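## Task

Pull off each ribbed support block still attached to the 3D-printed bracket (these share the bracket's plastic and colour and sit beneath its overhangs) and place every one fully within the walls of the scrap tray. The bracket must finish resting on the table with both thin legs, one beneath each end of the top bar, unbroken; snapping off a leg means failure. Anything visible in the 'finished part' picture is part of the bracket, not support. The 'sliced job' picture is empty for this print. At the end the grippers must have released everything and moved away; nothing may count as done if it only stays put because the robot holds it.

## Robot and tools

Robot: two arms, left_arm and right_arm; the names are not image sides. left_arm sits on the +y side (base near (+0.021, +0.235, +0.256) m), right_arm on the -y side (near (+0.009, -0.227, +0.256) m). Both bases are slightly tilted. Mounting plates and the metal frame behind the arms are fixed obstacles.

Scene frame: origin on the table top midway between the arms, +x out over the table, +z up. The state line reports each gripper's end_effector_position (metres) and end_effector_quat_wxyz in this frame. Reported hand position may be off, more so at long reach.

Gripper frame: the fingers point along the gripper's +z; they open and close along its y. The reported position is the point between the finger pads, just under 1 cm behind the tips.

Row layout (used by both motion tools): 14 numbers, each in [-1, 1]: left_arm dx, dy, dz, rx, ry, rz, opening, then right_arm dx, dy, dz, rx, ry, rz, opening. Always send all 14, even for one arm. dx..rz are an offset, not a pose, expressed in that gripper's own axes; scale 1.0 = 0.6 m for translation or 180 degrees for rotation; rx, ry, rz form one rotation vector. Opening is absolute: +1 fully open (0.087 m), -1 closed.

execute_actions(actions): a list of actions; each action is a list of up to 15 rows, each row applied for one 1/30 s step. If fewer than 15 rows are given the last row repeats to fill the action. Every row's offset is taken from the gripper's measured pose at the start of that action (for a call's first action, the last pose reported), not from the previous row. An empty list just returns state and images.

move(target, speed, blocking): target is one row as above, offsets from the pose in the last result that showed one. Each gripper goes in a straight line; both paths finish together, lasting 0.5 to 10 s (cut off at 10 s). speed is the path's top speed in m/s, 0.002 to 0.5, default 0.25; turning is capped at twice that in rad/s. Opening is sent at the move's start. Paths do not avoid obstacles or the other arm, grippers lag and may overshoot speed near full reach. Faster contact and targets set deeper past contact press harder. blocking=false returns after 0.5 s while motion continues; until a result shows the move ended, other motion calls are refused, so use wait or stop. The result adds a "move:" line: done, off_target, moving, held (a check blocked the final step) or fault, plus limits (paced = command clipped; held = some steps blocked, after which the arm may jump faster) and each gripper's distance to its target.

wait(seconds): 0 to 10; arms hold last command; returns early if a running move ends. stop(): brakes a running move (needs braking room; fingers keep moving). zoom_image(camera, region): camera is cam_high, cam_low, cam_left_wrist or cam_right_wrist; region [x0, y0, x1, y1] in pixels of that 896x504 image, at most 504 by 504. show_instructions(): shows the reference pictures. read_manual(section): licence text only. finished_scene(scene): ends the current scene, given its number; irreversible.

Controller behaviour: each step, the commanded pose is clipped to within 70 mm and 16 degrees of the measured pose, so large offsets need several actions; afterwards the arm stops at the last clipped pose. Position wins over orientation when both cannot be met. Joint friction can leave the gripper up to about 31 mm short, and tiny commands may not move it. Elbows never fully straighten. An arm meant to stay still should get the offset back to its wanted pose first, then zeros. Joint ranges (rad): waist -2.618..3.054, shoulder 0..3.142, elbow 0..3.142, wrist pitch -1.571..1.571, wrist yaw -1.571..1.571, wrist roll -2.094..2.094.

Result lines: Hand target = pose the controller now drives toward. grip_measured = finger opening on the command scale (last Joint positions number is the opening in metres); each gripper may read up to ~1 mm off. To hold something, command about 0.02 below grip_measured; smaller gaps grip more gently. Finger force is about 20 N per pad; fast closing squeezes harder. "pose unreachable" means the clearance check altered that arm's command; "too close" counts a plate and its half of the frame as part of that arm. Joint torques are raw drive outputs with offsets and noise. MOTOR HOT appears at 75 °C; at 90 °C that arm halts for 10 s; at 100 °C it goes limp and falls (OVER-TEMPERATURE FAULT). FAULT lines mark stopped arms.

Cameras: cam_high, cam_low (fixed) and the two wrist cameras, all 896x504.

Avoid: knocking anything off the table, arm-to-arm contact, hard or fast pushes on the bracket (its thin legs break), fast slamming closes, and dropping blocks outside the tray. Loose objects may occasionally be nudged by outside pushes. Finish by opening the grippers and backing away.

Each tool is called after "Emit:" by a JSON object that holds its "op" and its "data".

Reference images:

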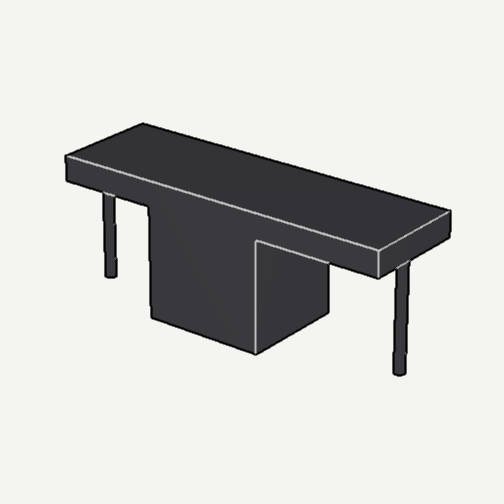

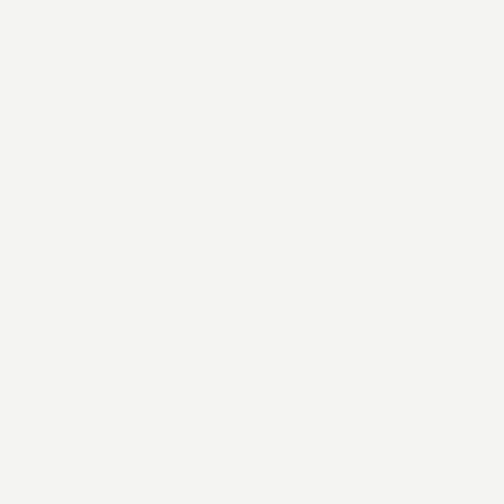

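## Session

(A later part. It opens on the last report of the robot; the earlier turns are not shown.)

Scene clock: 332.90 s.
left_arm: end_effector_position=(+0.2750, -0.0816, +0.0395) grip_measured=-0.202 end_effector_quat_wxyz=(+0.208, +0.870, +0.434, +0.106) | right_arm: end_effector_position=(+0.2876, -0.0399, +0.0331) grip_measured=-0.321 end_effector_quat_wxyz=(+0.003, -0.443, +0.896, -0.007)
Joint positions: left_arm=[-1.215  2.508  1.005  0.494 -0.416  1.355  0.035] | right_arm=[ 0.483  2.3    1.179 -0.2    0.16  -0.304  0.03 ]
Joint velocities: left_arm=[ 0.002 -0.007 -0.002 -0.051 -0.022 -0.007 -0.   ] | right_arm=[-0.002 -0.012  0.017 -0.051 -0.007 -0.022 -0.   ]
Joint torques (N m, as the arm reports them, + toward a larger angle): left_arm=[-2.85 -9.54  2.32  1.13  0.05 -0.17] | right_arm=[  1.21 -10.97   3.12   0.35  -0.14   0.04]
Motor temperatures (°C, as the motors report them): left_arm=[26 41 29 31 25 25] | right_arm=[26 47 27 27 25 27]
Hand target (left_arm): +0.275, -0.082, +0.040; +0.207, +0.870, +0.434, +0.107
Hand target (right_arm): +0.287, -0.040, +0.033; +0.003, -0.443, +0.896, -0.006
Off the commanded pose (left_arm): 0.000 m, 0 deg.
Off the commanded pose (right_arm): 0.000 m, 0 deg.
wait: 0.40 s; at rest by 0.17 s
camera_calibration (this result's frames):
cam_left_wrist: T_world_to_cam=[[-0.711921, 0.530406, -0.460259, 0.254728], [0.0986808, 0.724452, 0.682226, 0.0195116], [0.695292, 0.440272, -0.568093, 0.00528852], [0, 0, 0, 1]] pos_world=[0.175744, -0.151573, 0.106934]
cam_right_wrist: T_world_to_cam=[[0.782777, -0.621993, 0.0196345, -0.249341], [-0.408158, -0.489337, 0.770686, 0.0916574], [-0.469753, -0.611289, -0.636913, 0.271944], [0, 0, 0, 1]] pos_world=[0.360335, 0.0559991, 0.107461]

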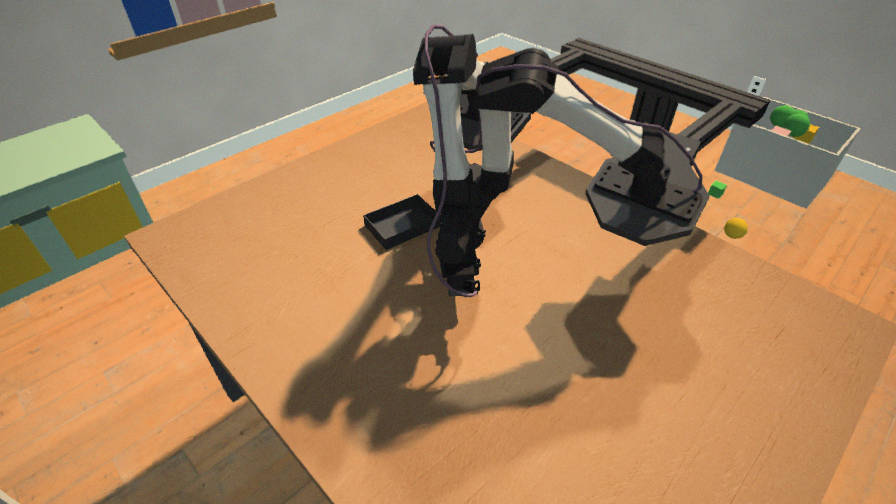

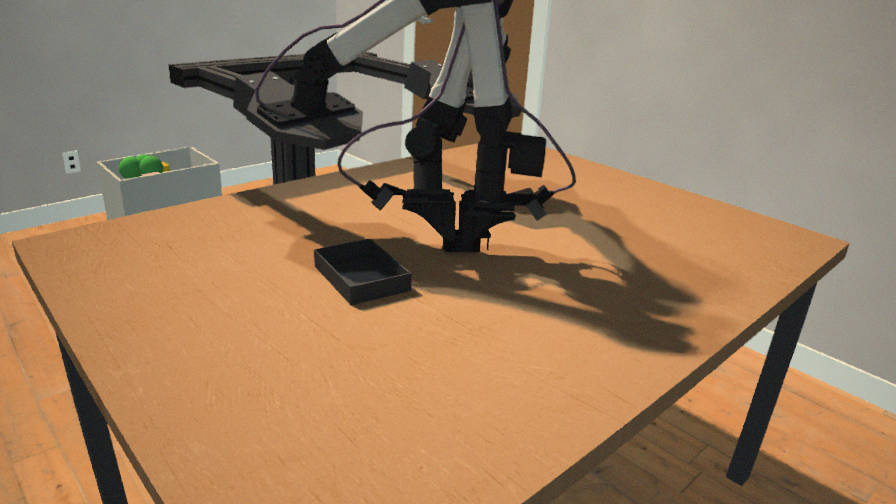

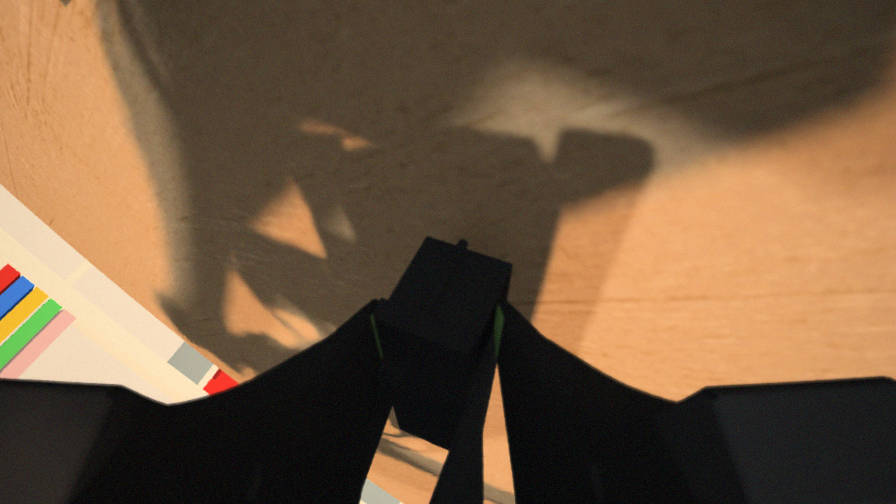

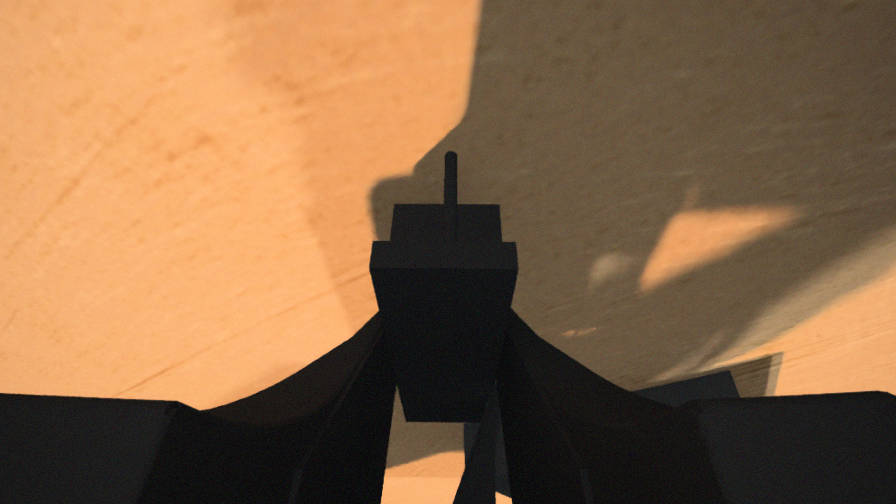

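Emit:
{"op": "execute_actions", "data": {"actions": []}}

Scene clock: 342.50 s.
left_arm: end_effector_position=(+0.2750, -0.0816, +0.0395) grip_measured=-0.202 end_effector_quat_wxyz=(+0.208, +0.870, +0.434, +0.106) | right_arm: end_effector_position=(+0.2876, -0.0399, +0.0331) grip_measured=-0.321 end_effector_quat_wxyz=(+0.003, -0.443, +0.896, -0.007)
Joint positions: left_arm=[-1.215  2.508  1.005  0.494 -0.416  1.355  0.035] | right_arm=[ 0.483  2.3    1.179 -0.2    0.16  -0.304  0.03 ]
Joint velocities: left_arm=[-0.012  0.017  0.012  0.037  0.007  0.051  0.001] | right_arm=[-0.002  0.012 -0.002 -0.066 -0.081 -0.051 -0.001]
Joint torques (N m, as the arm reports them, + toward a larger angle): left_arm=[-2.87 -9.63  2.45  1.14  0.06 -0.18] | right_arm=[  1.23 -10.96   3.12   0.35  -0.13   0.04]
Motor temperatures (°C, as the motors report them): left_arm=[26 42 29 31 25 25] | right_arm=[26 47 27 27 25 27]
Hand target (left_arm): +0.275, -0.082, +0.040; +0.207, +0.870, +0.434, +0.107
Hand target (right_arm): +0.287, -0.040, +0.033; +0.003, -0.443, +0.896, -0.006
Off the commanded pose (left_arm): 0.000 m, 0 deg.
Off the commanded pose (right_arm): 0.000 m, 0 deg.
camera_calibration (this result's frames):
cam_left_wrist: T_world_to_cam=[[-0.711921, 0.530406, -0.460259, 0.254728], [0.0986808, 0.724452, 0.682226, 0.0195116], [0.695292, 0.440272, -0.568093, 0.00528852], [0, 0, 0, 1]] pos_world=[0.175744, -0.151573, 0.106934]
cam_right_wrist: T_world_to_cam=[[0.782777, -0.621993, 0.0196345, -0.249341], [-0.408158, -0.489337, 0.770686, 0.0916574], [-0.469753, -0.611289, -0.636913, 0.271944], [0, 0, 0, 1]] pos_world=[0.360335, 0.0559991, 0.107461]

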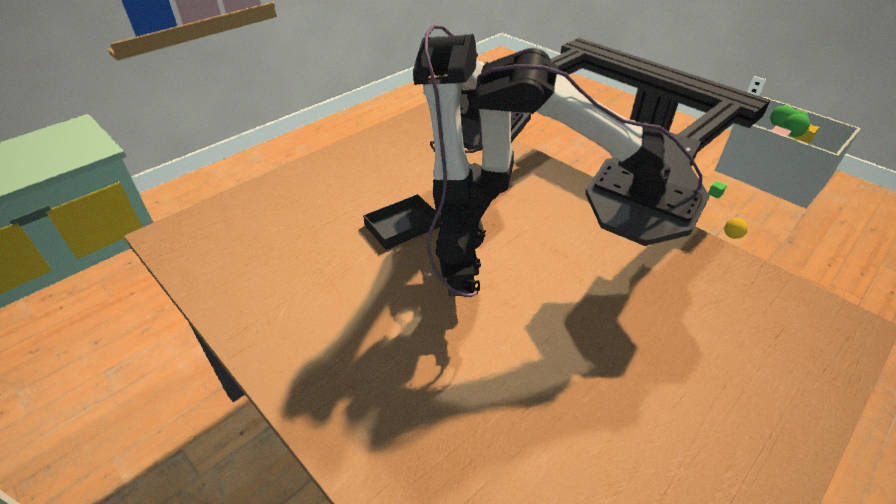

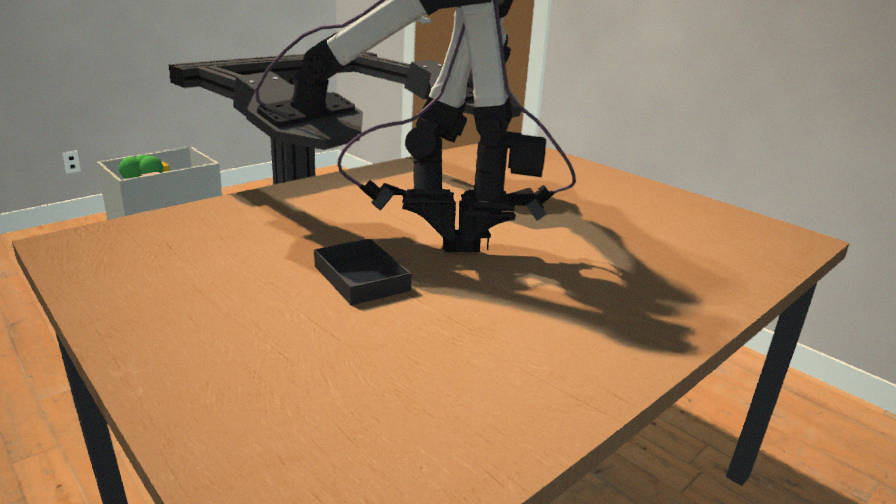

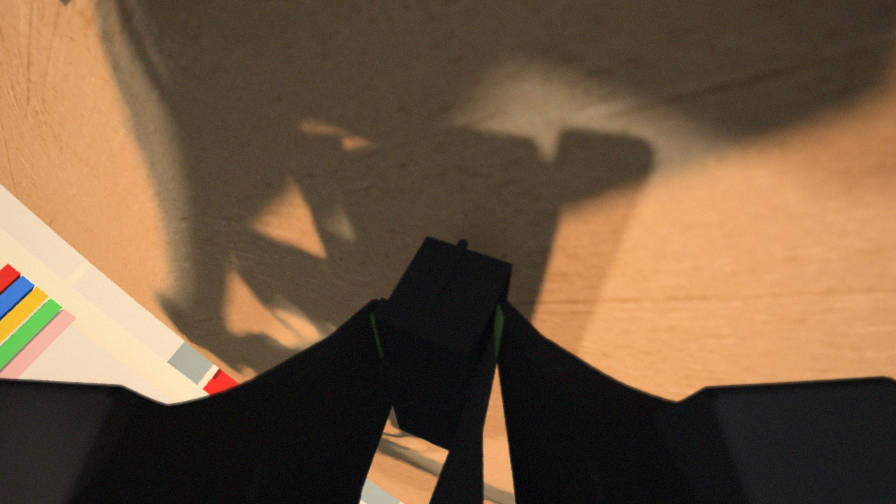

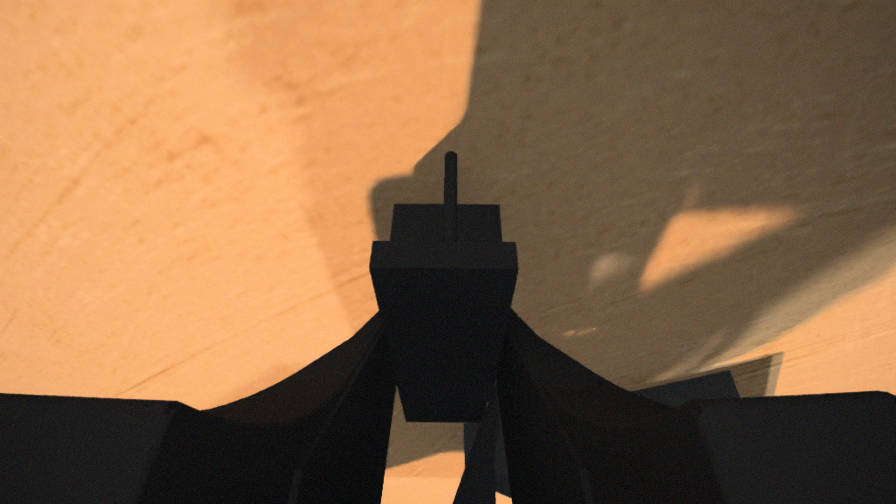

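Emit:
{"op": "execute_actions", "data": {"actions": [[[0,0,0,0,0,0,-0.215,0,0,0,0,0,0,-0.35],[0,0,0,0,0,0,-0.22,0,0,0,0,0,0,-0.35],[0,0,0,0,0,0,-0.225,0,0,0,0,0,0,-0.35],[0,0,0,0,0,0,-0.23,0,0,0,0,0,0,-0.35],[0,0,0,0,0,0,-0.235,0,0,0,0,0,0,-0.35],[0,0,0,0,0,0,-0.24,0,0,0,0,0,0,-0.35],[0,0,0,0,0,0,-0.245,0,0,0,0,0,0,-0.35],[0,0,0,0,0,0,-0.25,0,0,0,0,0,0,-0.35]]]}}

Scene clock: 348.43 s.
left_arm: end_effector_position=(+0.2750, -0.0816, +0.0395) grip_measured=-0.202 end_effector_quat_wxyz=(+0.208, +0.870, +0.435, +0.106) | right_arm: end_effector_position=(+0.2876, -0.0399, +0.0331) grip_measured=-0.321 end_effector_quat_wxyz=(+0.003, -0.443, +0.896, -0.007)
Joint positions: left_arm=[-1.215  2.508  1.005  0.494 -0.416  1.354  0.035] | right_arm=[ 0.483  2.3    1.179 -0.2    0.16  -0.304  0.03 ]
Joint velocities: left_arm=[ 0.017 -0.012 -0.002 -0.037 -0.037  0.007 -0.001] | right_arm=[-0.002 -0.002 -0.007  0.007 -0.037 -0.125 -0.   ]
Joint torques (N m, as the arm reports them, + toward a larger angle): left_arm=[-2.88 -9.53  2.49  1.13  0.05 -0.19] | right_arm=[  1.32 -11.     2.98   0.36  -0.06   0.02]
Motor temperatures (°C, as the motors report them): left_arm=[26 42 29 31 25 25] | right_arm=[26 47 27 27 25 27]
Hand target (left_arm): +0.275, -0.082, +0.040; +0.208, +0.870, +0.434, +0.106
Hand target (right_arm): +0.288, -0.040, +0.033; +0.003, -0.443, +0.896, -0.007
Off the commanded pose (left_arm): 0.000 m, 0 deg.
Off the commanded pose (right_arm): 0.000 m, 0 deg.
camera_calibration (this result's frames):
cam_left_wrist: T_world_to_cam=[[-0.712376, 0.529793, -0.46026, 0.254771], [0.098328, 0.724709, 0.682004, 0.0196381], [0.694876, 0.440586, -0.568358, 0.00543912], [0, 0, 0, 1]] pos_world=[0.175782, -0.151605, 0.106959]
cam_right_wrist: T_world_to_cam=[[0.782777, -0.621993, 0.0196345, -0.249341], [-0.408158, -0.489337, 0.770686, 0.0916574], [-0.469753, -0.611289, -0.636913, 0.271944], [0, 0, 0, 1]] pos_world=[0.360335, 0.0559991, 0.107461]

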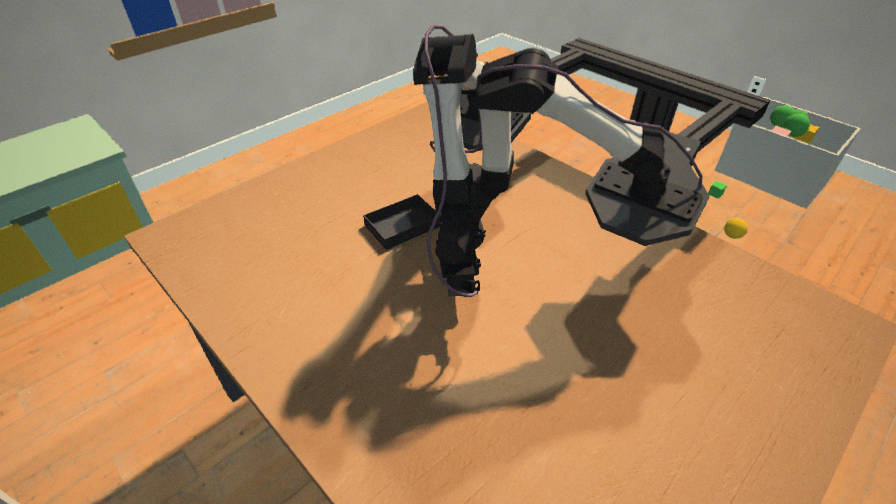

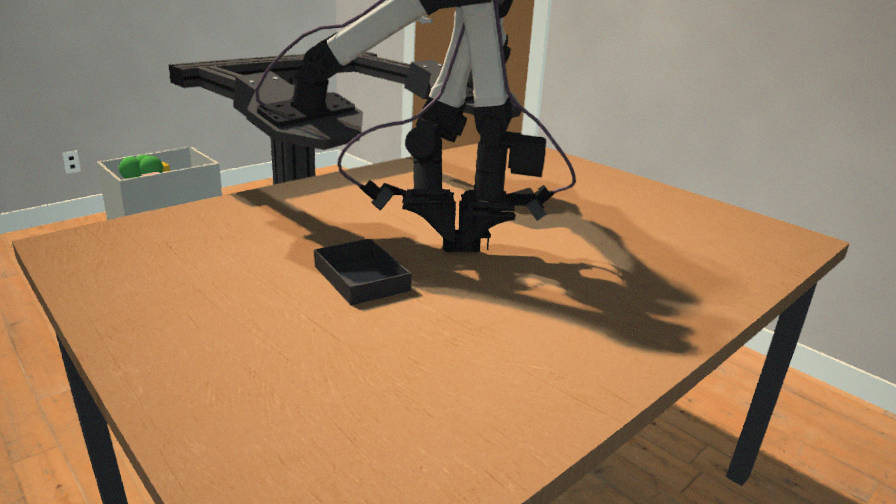

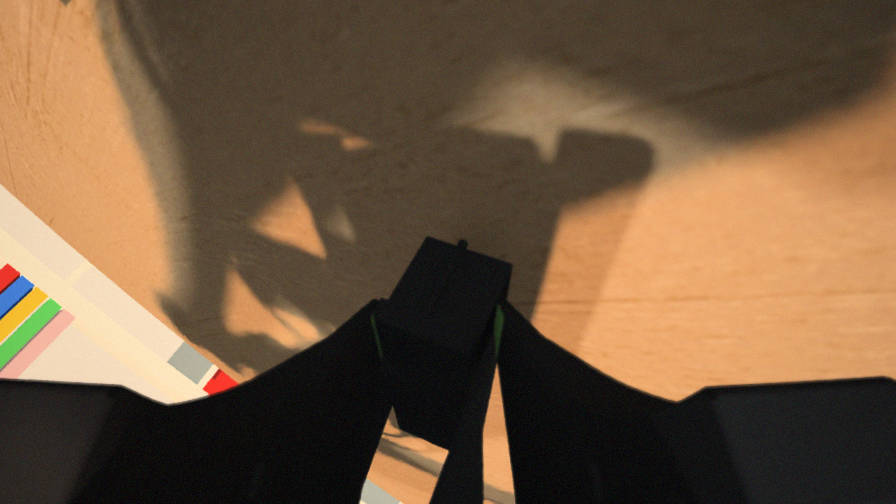

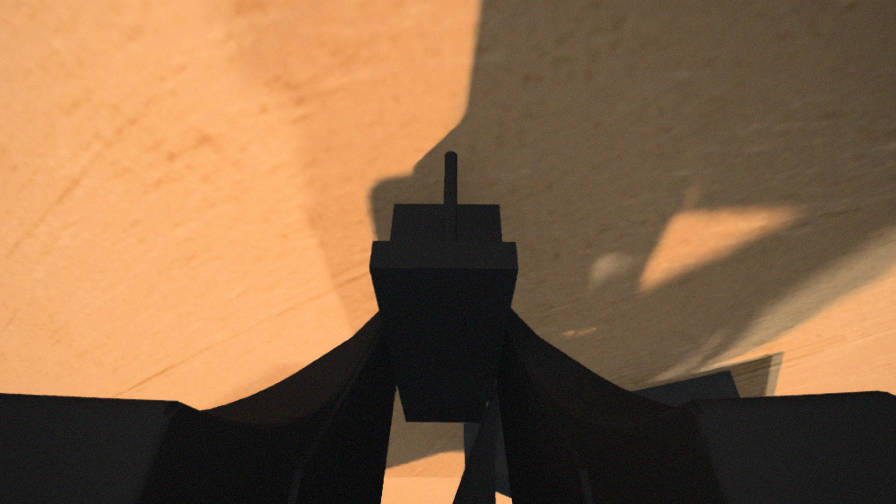

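Emit:
{"op": "zoom_image", "data": {"camera": "cam_left_wrist", "region": [300, 200, 600, 500]}}

Emit:
{"op": "zoom_image", "data": {"camera": "cam_low", "region": [380, 170, 560, 280]}}

Region (300, 200, 600, 500) of cam_left_wrist's 896x504 image, scaled by 1.680, with more detail than that image has.

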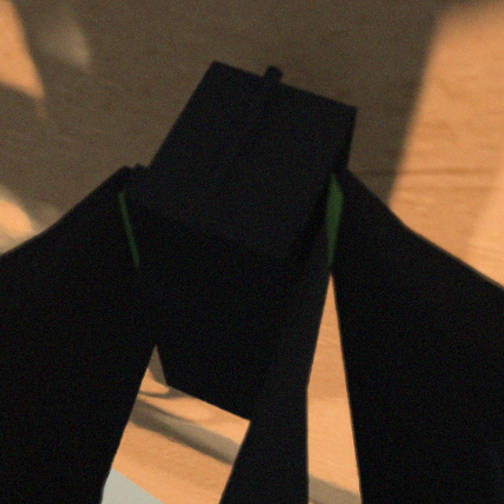

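Region (380, 170, 560, 280) of cam_low's 896x504 image, scaled by 2.800, with more detail than that image has.

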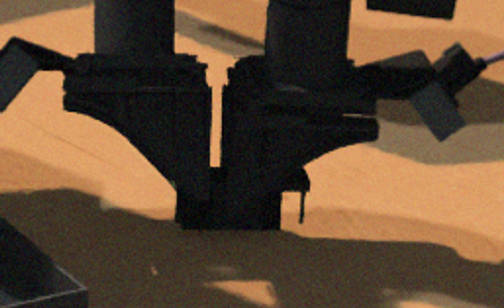

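Emit:
{"op": "execute_actions", "data": {"actions": [[[0,0,0,0,0,0,-0.05,0,0,0,0,0,0,-0.35]],[[0,0,0,0,0,0,-0.32,0,0,0,0,0,0,-0.35]]]}}

Scene clock: 401.33 s.
left_arm: end_effector_position=(+0.2749, -0.0817, +0.0395) grip_measured=-0.207 end_effector_quat_wxyz=(+0.208, +0.870, +0.435, +0.106) | right_arm: end_effector_position=(+0.2877, -0.0400, +0.0331) grip_measured=-0.321 end_effector_quat_wxyz=(+0.003, -0.443, +0.896, -0.008)
Joint positions: left_arm=[-1.215  2.508  1.005  0.494 -0.416  1.354  0.035] | right_arm=[ 0.483  2.3    1.179 -0.2    0.161 -0.304  0.03 ]
Joint velocities: left_arm=[ 0.007  0.007 -0.022  0.081  0.081 -0.051  0.   ] | right_arm=[ 0.002 -0.002  0.027  0.007 -0.051 -0.051  0.   ]
Joint torques (N m, as the arm reports them, + toward a larger angle): left_arm=[-2.91 -9.63  2.42  1.13  0.03 -0.2 ] | right_arm=[  1.29 -10.97   3.19   0.35  -0.08   0.02]
Motor temperatures (°C, as the motors report them): left_arm=[26 45 29 31 25 25] | right_arm=[26 48 27 27 25 27]
Hand target (left_arm): +0.275, -0.082, +0.040; +0.208, +0.870, +0.435, +0.106
Hand target (right_arm): +0.288, -0.040, +0.033; +0.003, -0.444, +0.896, -0.007
Off the commanded pose (left_arm): 0.000 m, 0 deg.
Off the commanded pose (right_arm): 0.000 m, 0 deg.
camera_calibration (this result's frames):
cam_left_wrist: T_world_to_cam=[[-0.712896, 0.529222, -0.460113, 0.2548], [0.0985809, 0.725227, 0.681416, 0.0197413], [0.694306, 0.44042, -0.569182, 0.00569511], [0, 0, 0, 1]] pos_world=[0.175746, -0.151671, 0.107026]
cam_right_wrist: T_world_to_cam=[[0.782766, -0.621983, 0.0203665, -0.24949], [-0.408498, -0.488856, 0.770811, 0.0917396], [-0.469475, -0.611684, -0.636738, 0.271819], [0, 0, 0, 1]] pos_world=[0.36038, 0.0559359, 0.107445]

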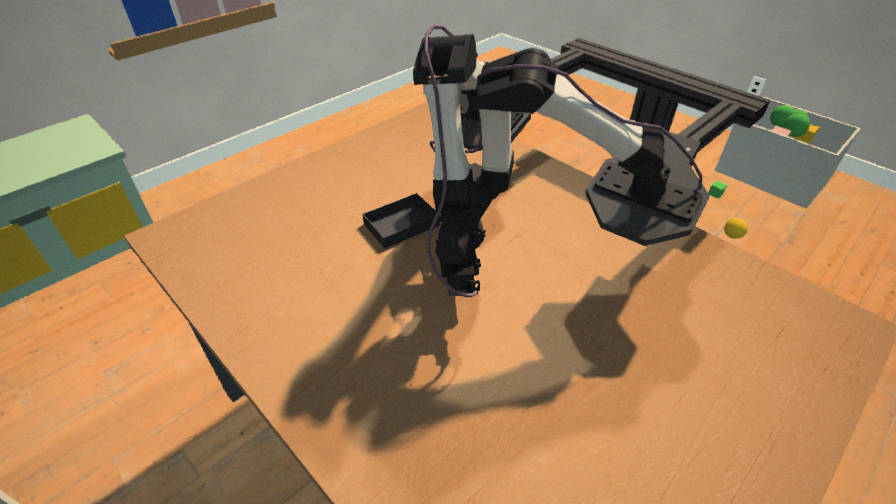

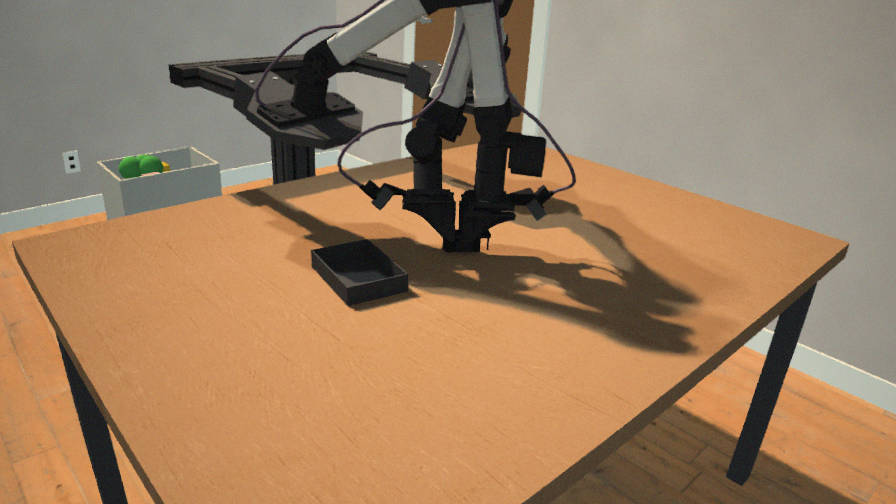

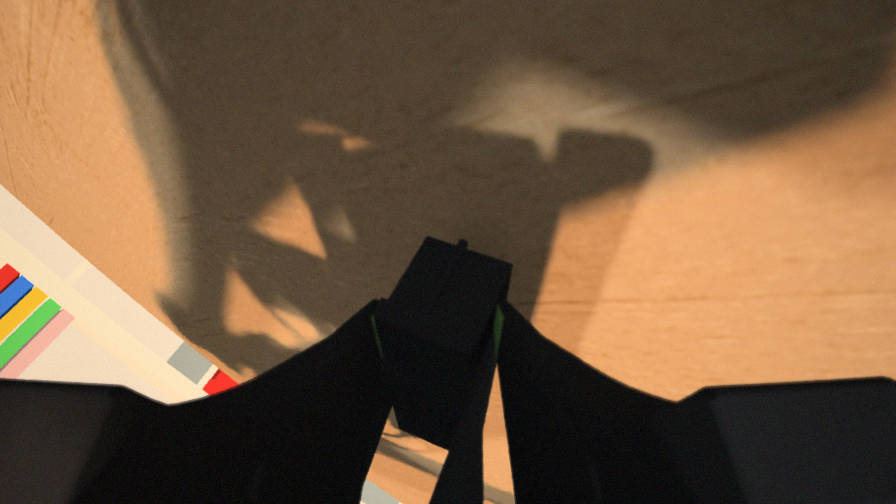

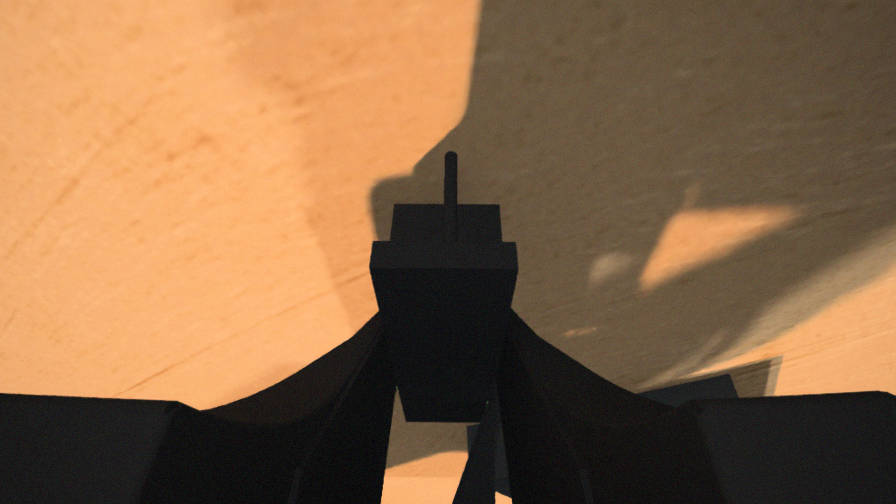

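Emit:
{"op": "move", "data": {"target": [0,0.0371,0.0189,0,0,0,-0.32,0,0.0417,0,0,0,0,-0.36], "speed": 0.02}}

Scene clock: 418.43 s.
left_arm: end_effector_position=(+0.2763, -0.0818, +0.0397) grip_measured=-0.216 end_effector_quat_wxyz=(+0.203, +0.870, +0.436, +0.108) | right_arm: end_effector_position=(+0.2892, -0.0397, +0.0335) grip_measured=-0.321 end_effector_quat_wxyz=(+0.008, -0.443, +0.896, -0.015)
Joint positions: left_arm=[-1.215  2.508  1.017  0.472 -0.423  1.351  0.034] | right_arm=[ 0.489  2.3    1.179 -0.195  0.178 -0.299  0.03 ]
Joint velocities: left_arm=[-0.007 -0.012 -0.007 -0.007 -0.051  0.051 -0.   ] | right_arm=[ 0.007  0.012  0.017 -0.022  0.022 -0.007  0.001]
Joint torques (N m, as the arm reports them, + toward a larger angle): left_arm=[-2.98 -9.64  2.4   1.12  0.08 -0.17] | right_arm=[  1.29 -10.93   3.09   0.36  -0.11   0.03]
Motor temperatures (°C, as the motors report them): left_arm=[26 46 29 31 25 25] | right_arm=[26 48 27 27 25 27]
Hand target (left_arm): +0.276, -0.082, +0.040; +0.203, +0.871, +0.434, +0.107
Hand target (right_arm): +0.289, -0.039, +0.033; +0.007, -0.443, +0.896, -0.014
Off the commanded pose (left_arm): 0.024 m, 1 deg.
Off the commanded pose (right_arm): 0.026 m, 1 deg.
move: held (left_arm, right_arm); limits=held; held on 25 of 44 steps (left_arm, right_arm), including the last (left_arm, right_arm)
pose unreachable (left arm): on one or more control steps of this call, first in action 0 (counted from 0), this arm could not follow its commanded pose, so it was not sent that pose on those steps. On the call's last step it was still not sent that pose. It may still have moved: this result reports where it is.
cause: the commanded pose would bring a part of the arm too close to another arm (this arm's forearm (the part past joint 3) and the other arm's forearm (the part past joint 3)).
pose unreachable (right arm): on one or more control steps of this call, first in action 0 (counted from 0), this arm could not follow its commanded pose, so it was not sent that pose on those steps. On the call's last step it was still not sent that pose. It may still have moved: this result reports where it is.
cause: the commanded pose would bring a part of the arm too close to another arm (this arm's forearm (the part past joint 3) and the other arm's forearm (the part past joint 3)).
camera_calibration (this result's frames):
cam_left_wrist: T_world_to_cam=[[-0.714458, 0.532406, -0.453976, 0.256352], [0.096882, 0.717862, 0.689411, 0.019065], [0.692939, 0.448573, -0.564463, 0.00576351], [0, 0, 0, 1]] pos_world=[0.177312, -0.152755, 0.106487]
cam_right_wrist: T_world_to_cam=[[0.781698, -0.622553, 0.0370985, -0.250727], [-0.419706, -0.481133, 0.769647, 0.0958052], [-0.461297, -0.617202, -0.63739, 0.270355], [0, 0, 0, 1]] pos_world=[0.360917, 0.0568682, 0.107887]

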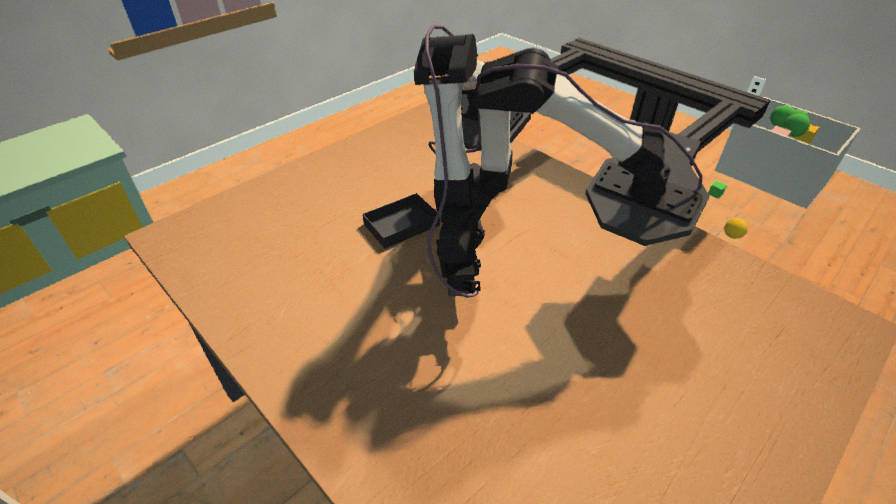

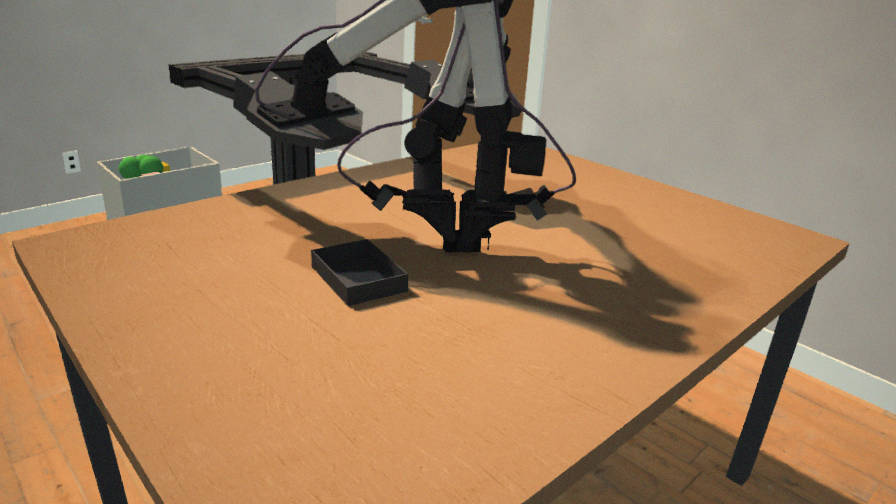

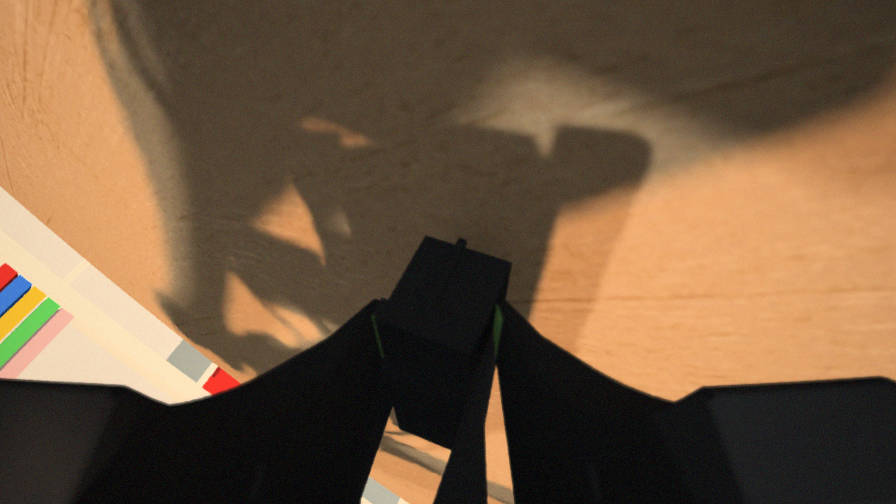

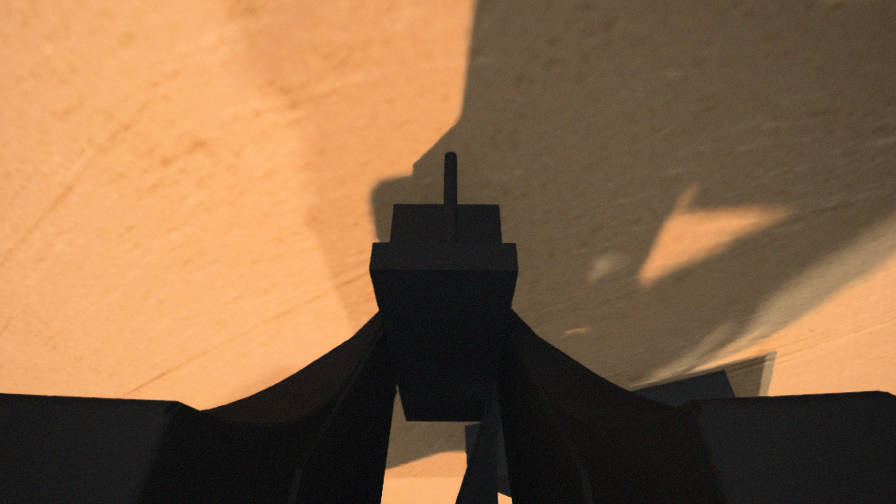

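Emit:
{"op": "zoom_image", "data": {"camera": "cam_left_wrist", "region": [340, 210, 560, 430]}}

Region (340, 210, 560, 430) of cam_left_wrist's 896x504 image, scaled by 2.291, with more detail than that image has.

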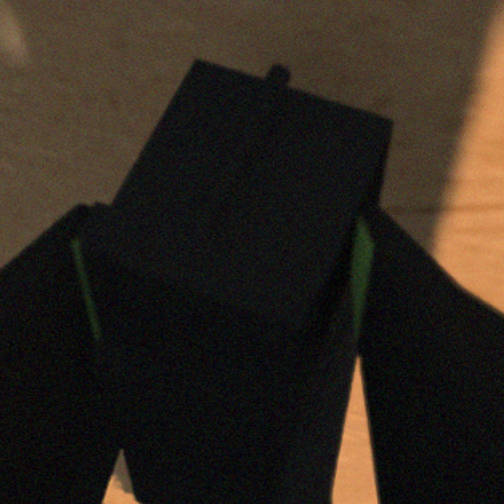

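Emit:
{"op": "move", "data": {"target": [0,0,-0.1,0,0,0,0.3,0,0,0,0,0,0,-0.35], "speed": 0.1}}

Scene clock: 476.00 s.
left_arm: end_effector_position=(+0.2632, -0.0785, +0.0951) grip_measured=+0.300 end_effector_quat_wxyz=(+0.221, +0.864, +0.440, +0.105) | right_arm: end_effector_position=(+0.2892, -0.0397, +0.0335) grip_measured=-0.321 end_effector_quat_wxyz=(+0.008, -0.443, +0.896, -0.015)
Joint positions: left_arm=[-1.282  2.298  0.884  0.406 -0.449  1.285  0.057] | right_arm=[ 0.489  2.3    1.179 -0.195  0.178 -0.299  0.03 ]
Joint velocities: left_arm=[-0.002  0.007  0.002  0.051 -0.066  0.022  0.   ] | right_arm=[-0.017 -0.007  0.007 -0.022 -0.022 -0.037  0.   ]
Joint torques (N m, as the arm reports them, + toward a larger angle): left_arm=[-3.64 -9.72  0.86  0.93 -0.08 -0.26] | right_arm=[  1.28 -10.9    3.24   0.34  -0.09   0.04]
Motor temperatures (°C, as the motors report them): left_arm=[26 47 28 31 25 25] | right_arm=[26 50 27 27 25 27]
Hand target (left_arm): +0.255, -0.067, +0.094; +0.203, +0.870, +0.436, +0.108
Hand target (right_arm): +0.289, -0.040, +0.033; +0.008, -0.443, +0.896, -0.015
Off the commanded pose (left_arm): 0.015 m, 2 deg.
Off the commanded pose (right_arm): 0.000 m, 0 deg.
move: off_target (left_arm)
camera_calibration (this result's frames):
cam_left_wrist: T_world_to_cam=[[-0.714009, 0.50842, -0.481353, 0.271036], [0.083484, 0.744432, 0.662458, -0.012095], [0.695142, 0.432816, -0.573976, 0.0437593], [0, 0, 0, 1]] pos_world=[0.164113, -0.147736, 0.163593]
cam_right_wrist: T_world_to_cam=[[0.781936, -0.622254, 0.0370989, -0.2508], [-0.419517, -0.481286, 0.769656, 0.0957444], [-0.461066, -0.617385, -0.637381, 0.270281], [0, 0, 0, 1]] pos_world=[0.360893, 0.0568867, 0.107886]

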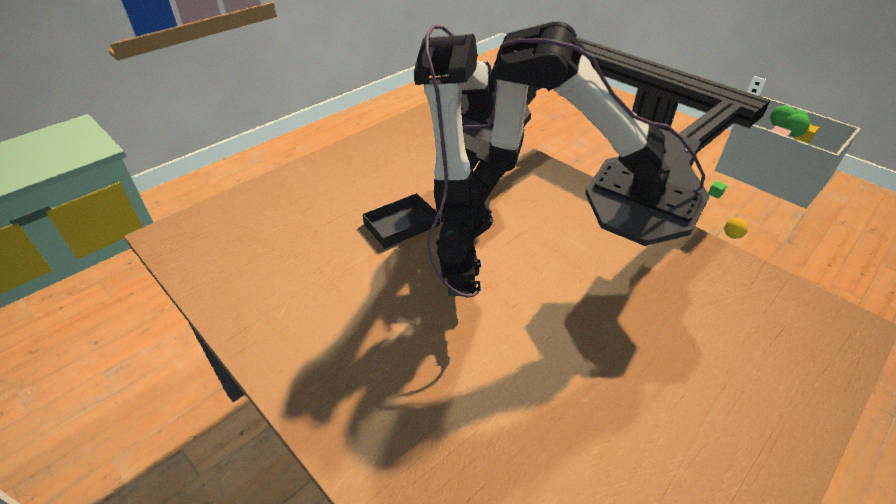

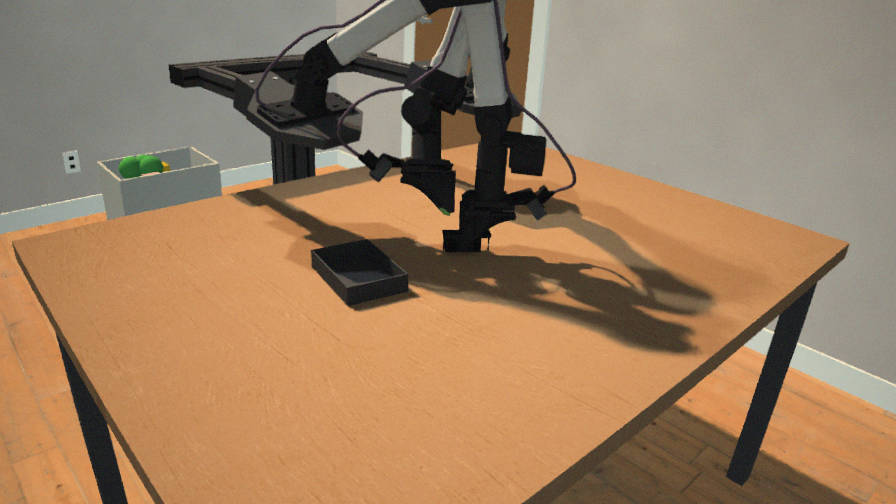

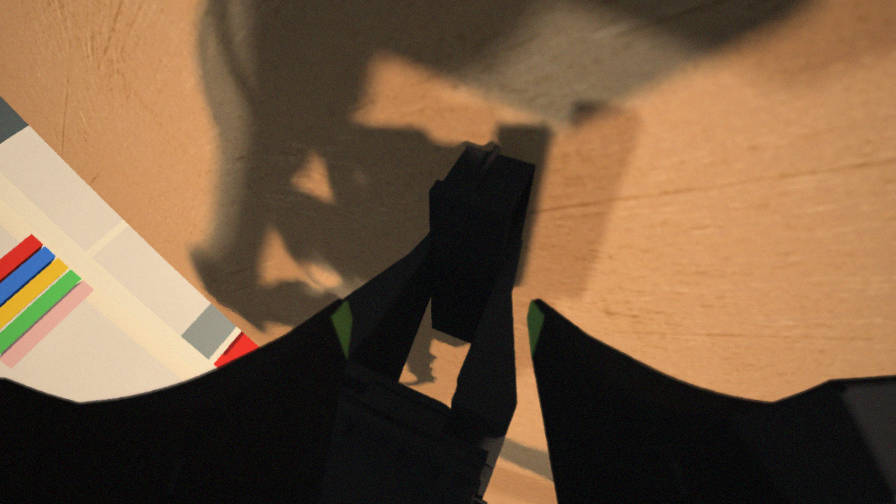

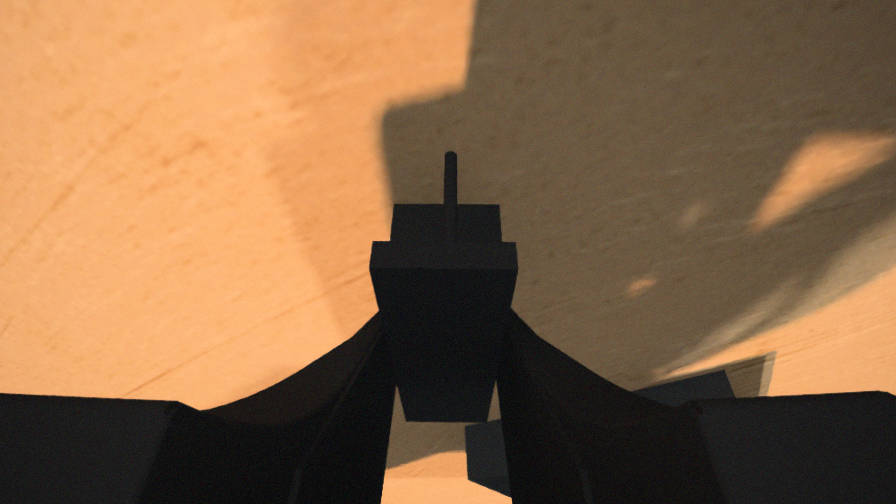

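Emit:
{"op": "move", "data": {"target": [0,0,0,0,0,0,0.3,0,0,0.022,0,0,0,-0.35], "speed": 0.02}}

Scene clock: 506.83 s.
left_arm: end_effector_position=(+0.2630, -0.0781, +0.0950) grip_measured=+0.300 end_effector_quat_wxyz=(+0.220, +0.864, +0.441, +0.105) | right_arm: end_effector_position=(+0.2846, -0.0414, +0.0244) grip_measured=-0.321 end_effector_quat_wxyz=(+0.003, -0.444, +0.896, -0.016)
Joint positions: left_arm=[-1.282  2.298  0.884  0.404 -0.45   1.284  0.057] | right_arm=[ 0.489  2.33   1.179 -0.175  0.178 -0.299  0.03 ]
Joint velocities: left_arm=[-0.007  0.007  0.002  0.022  0.066 -0.022 -0.   ] | right_arm=[-0.012  0.002 -0.012  0.051  0.037  0.037  0.   ]
Joint torques (N m, as the arm reports them, + toward a larger angle): left_arm=[-2.7  -8.89  3.14  1.2   0.03 -0.18] | right_arm=[ 0.71 -9.69  4.48  0.41 -0.09 -0.02]
Motor temperatures (°C, as the motors report them): left_arm=[26 48 28 31 25 25] | right_arm=[26 50 27 27 25 27]
Hand target (left_arm): +0.263, -0.078, +0.095; +0.221, +0.864, +0.440, +0.105
Hand target (right_arm): +0.289, -0.040, +0.020; +0.008, -0.443, +0.896, -0.015
Off the commanded pose (left_arm): 0.000 m, 0 deg.
Off the commanded pose (right_arm): 0.007 m, 1 deg.
move: done
camera_calibration (this result's frames):
cam_left_wrist: T_world_to_cam=[[-0.714777, 0.508619, -0.480001, 0.270708], [0.0835859, 0.743561, 0.663423, -0.0124341], [0.69434, 0.434078, -0.573993, 0.043949], [0, 0, 0, 1]] pos_world=[0.164019, -0.147519, 0.163416]
cam_right_wrist: T_world_to_cam=[[0.783031, -0.621019, 0.0346104, -0.248079], [-0.413185, -0.477772, 0.77525, 0.0982438], [-0.464909, -0.621345, -0.630706, 0.262097], [0, 0, 0, 1]] pos_world=[0.356698, 0.0557289, 0.0977287]

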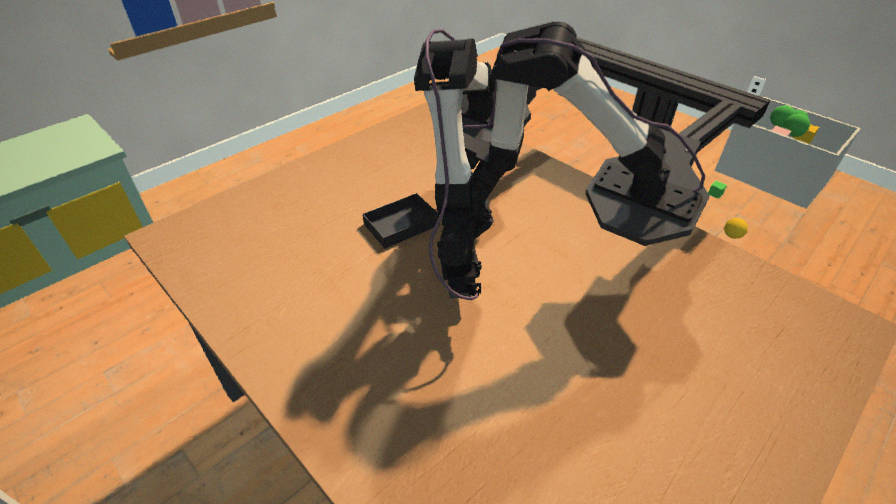

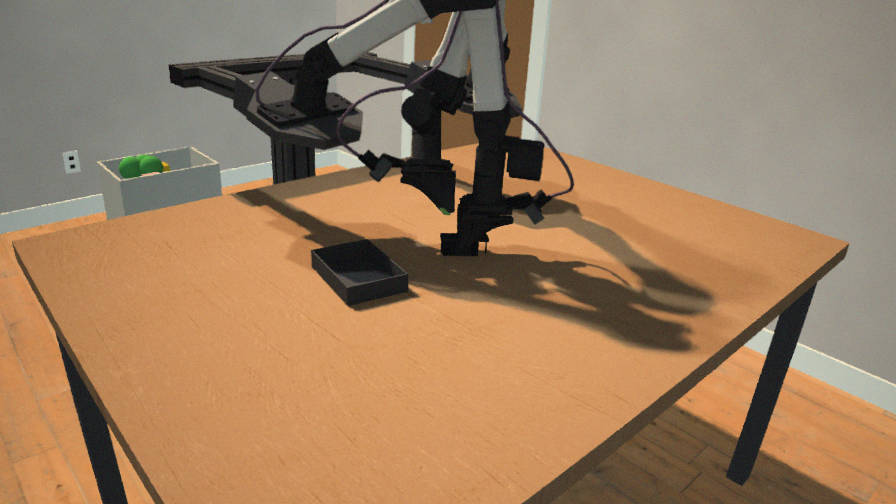

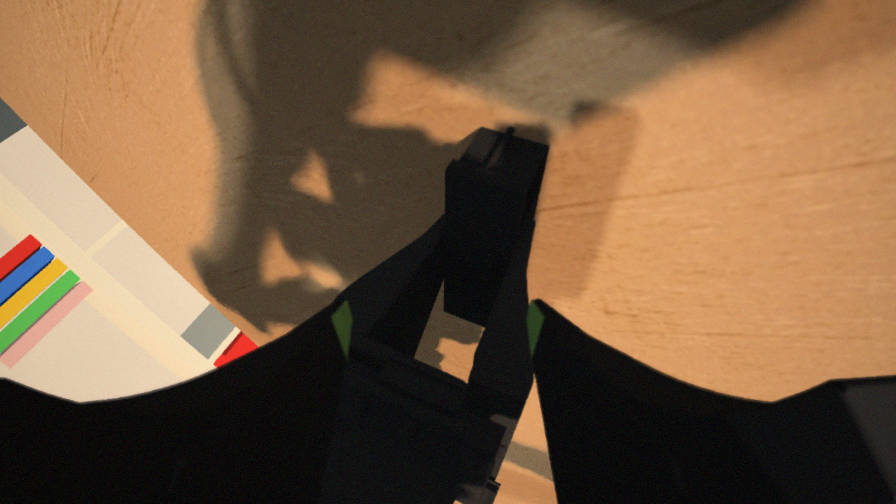

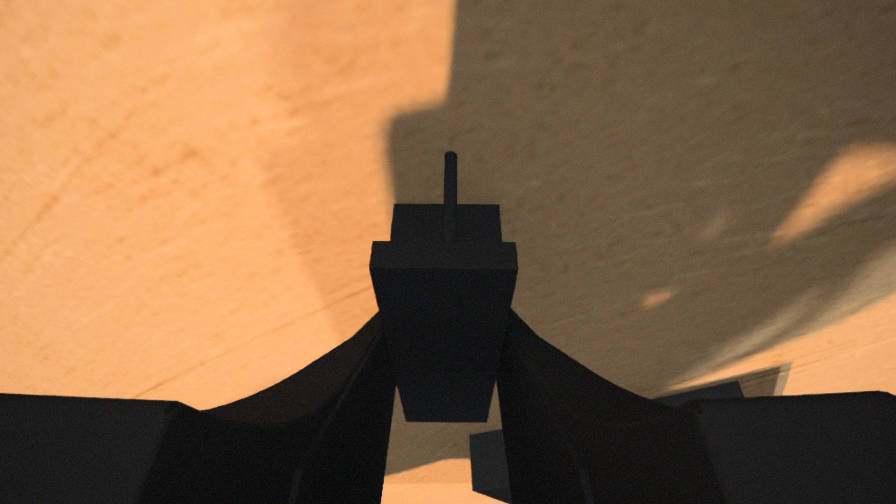

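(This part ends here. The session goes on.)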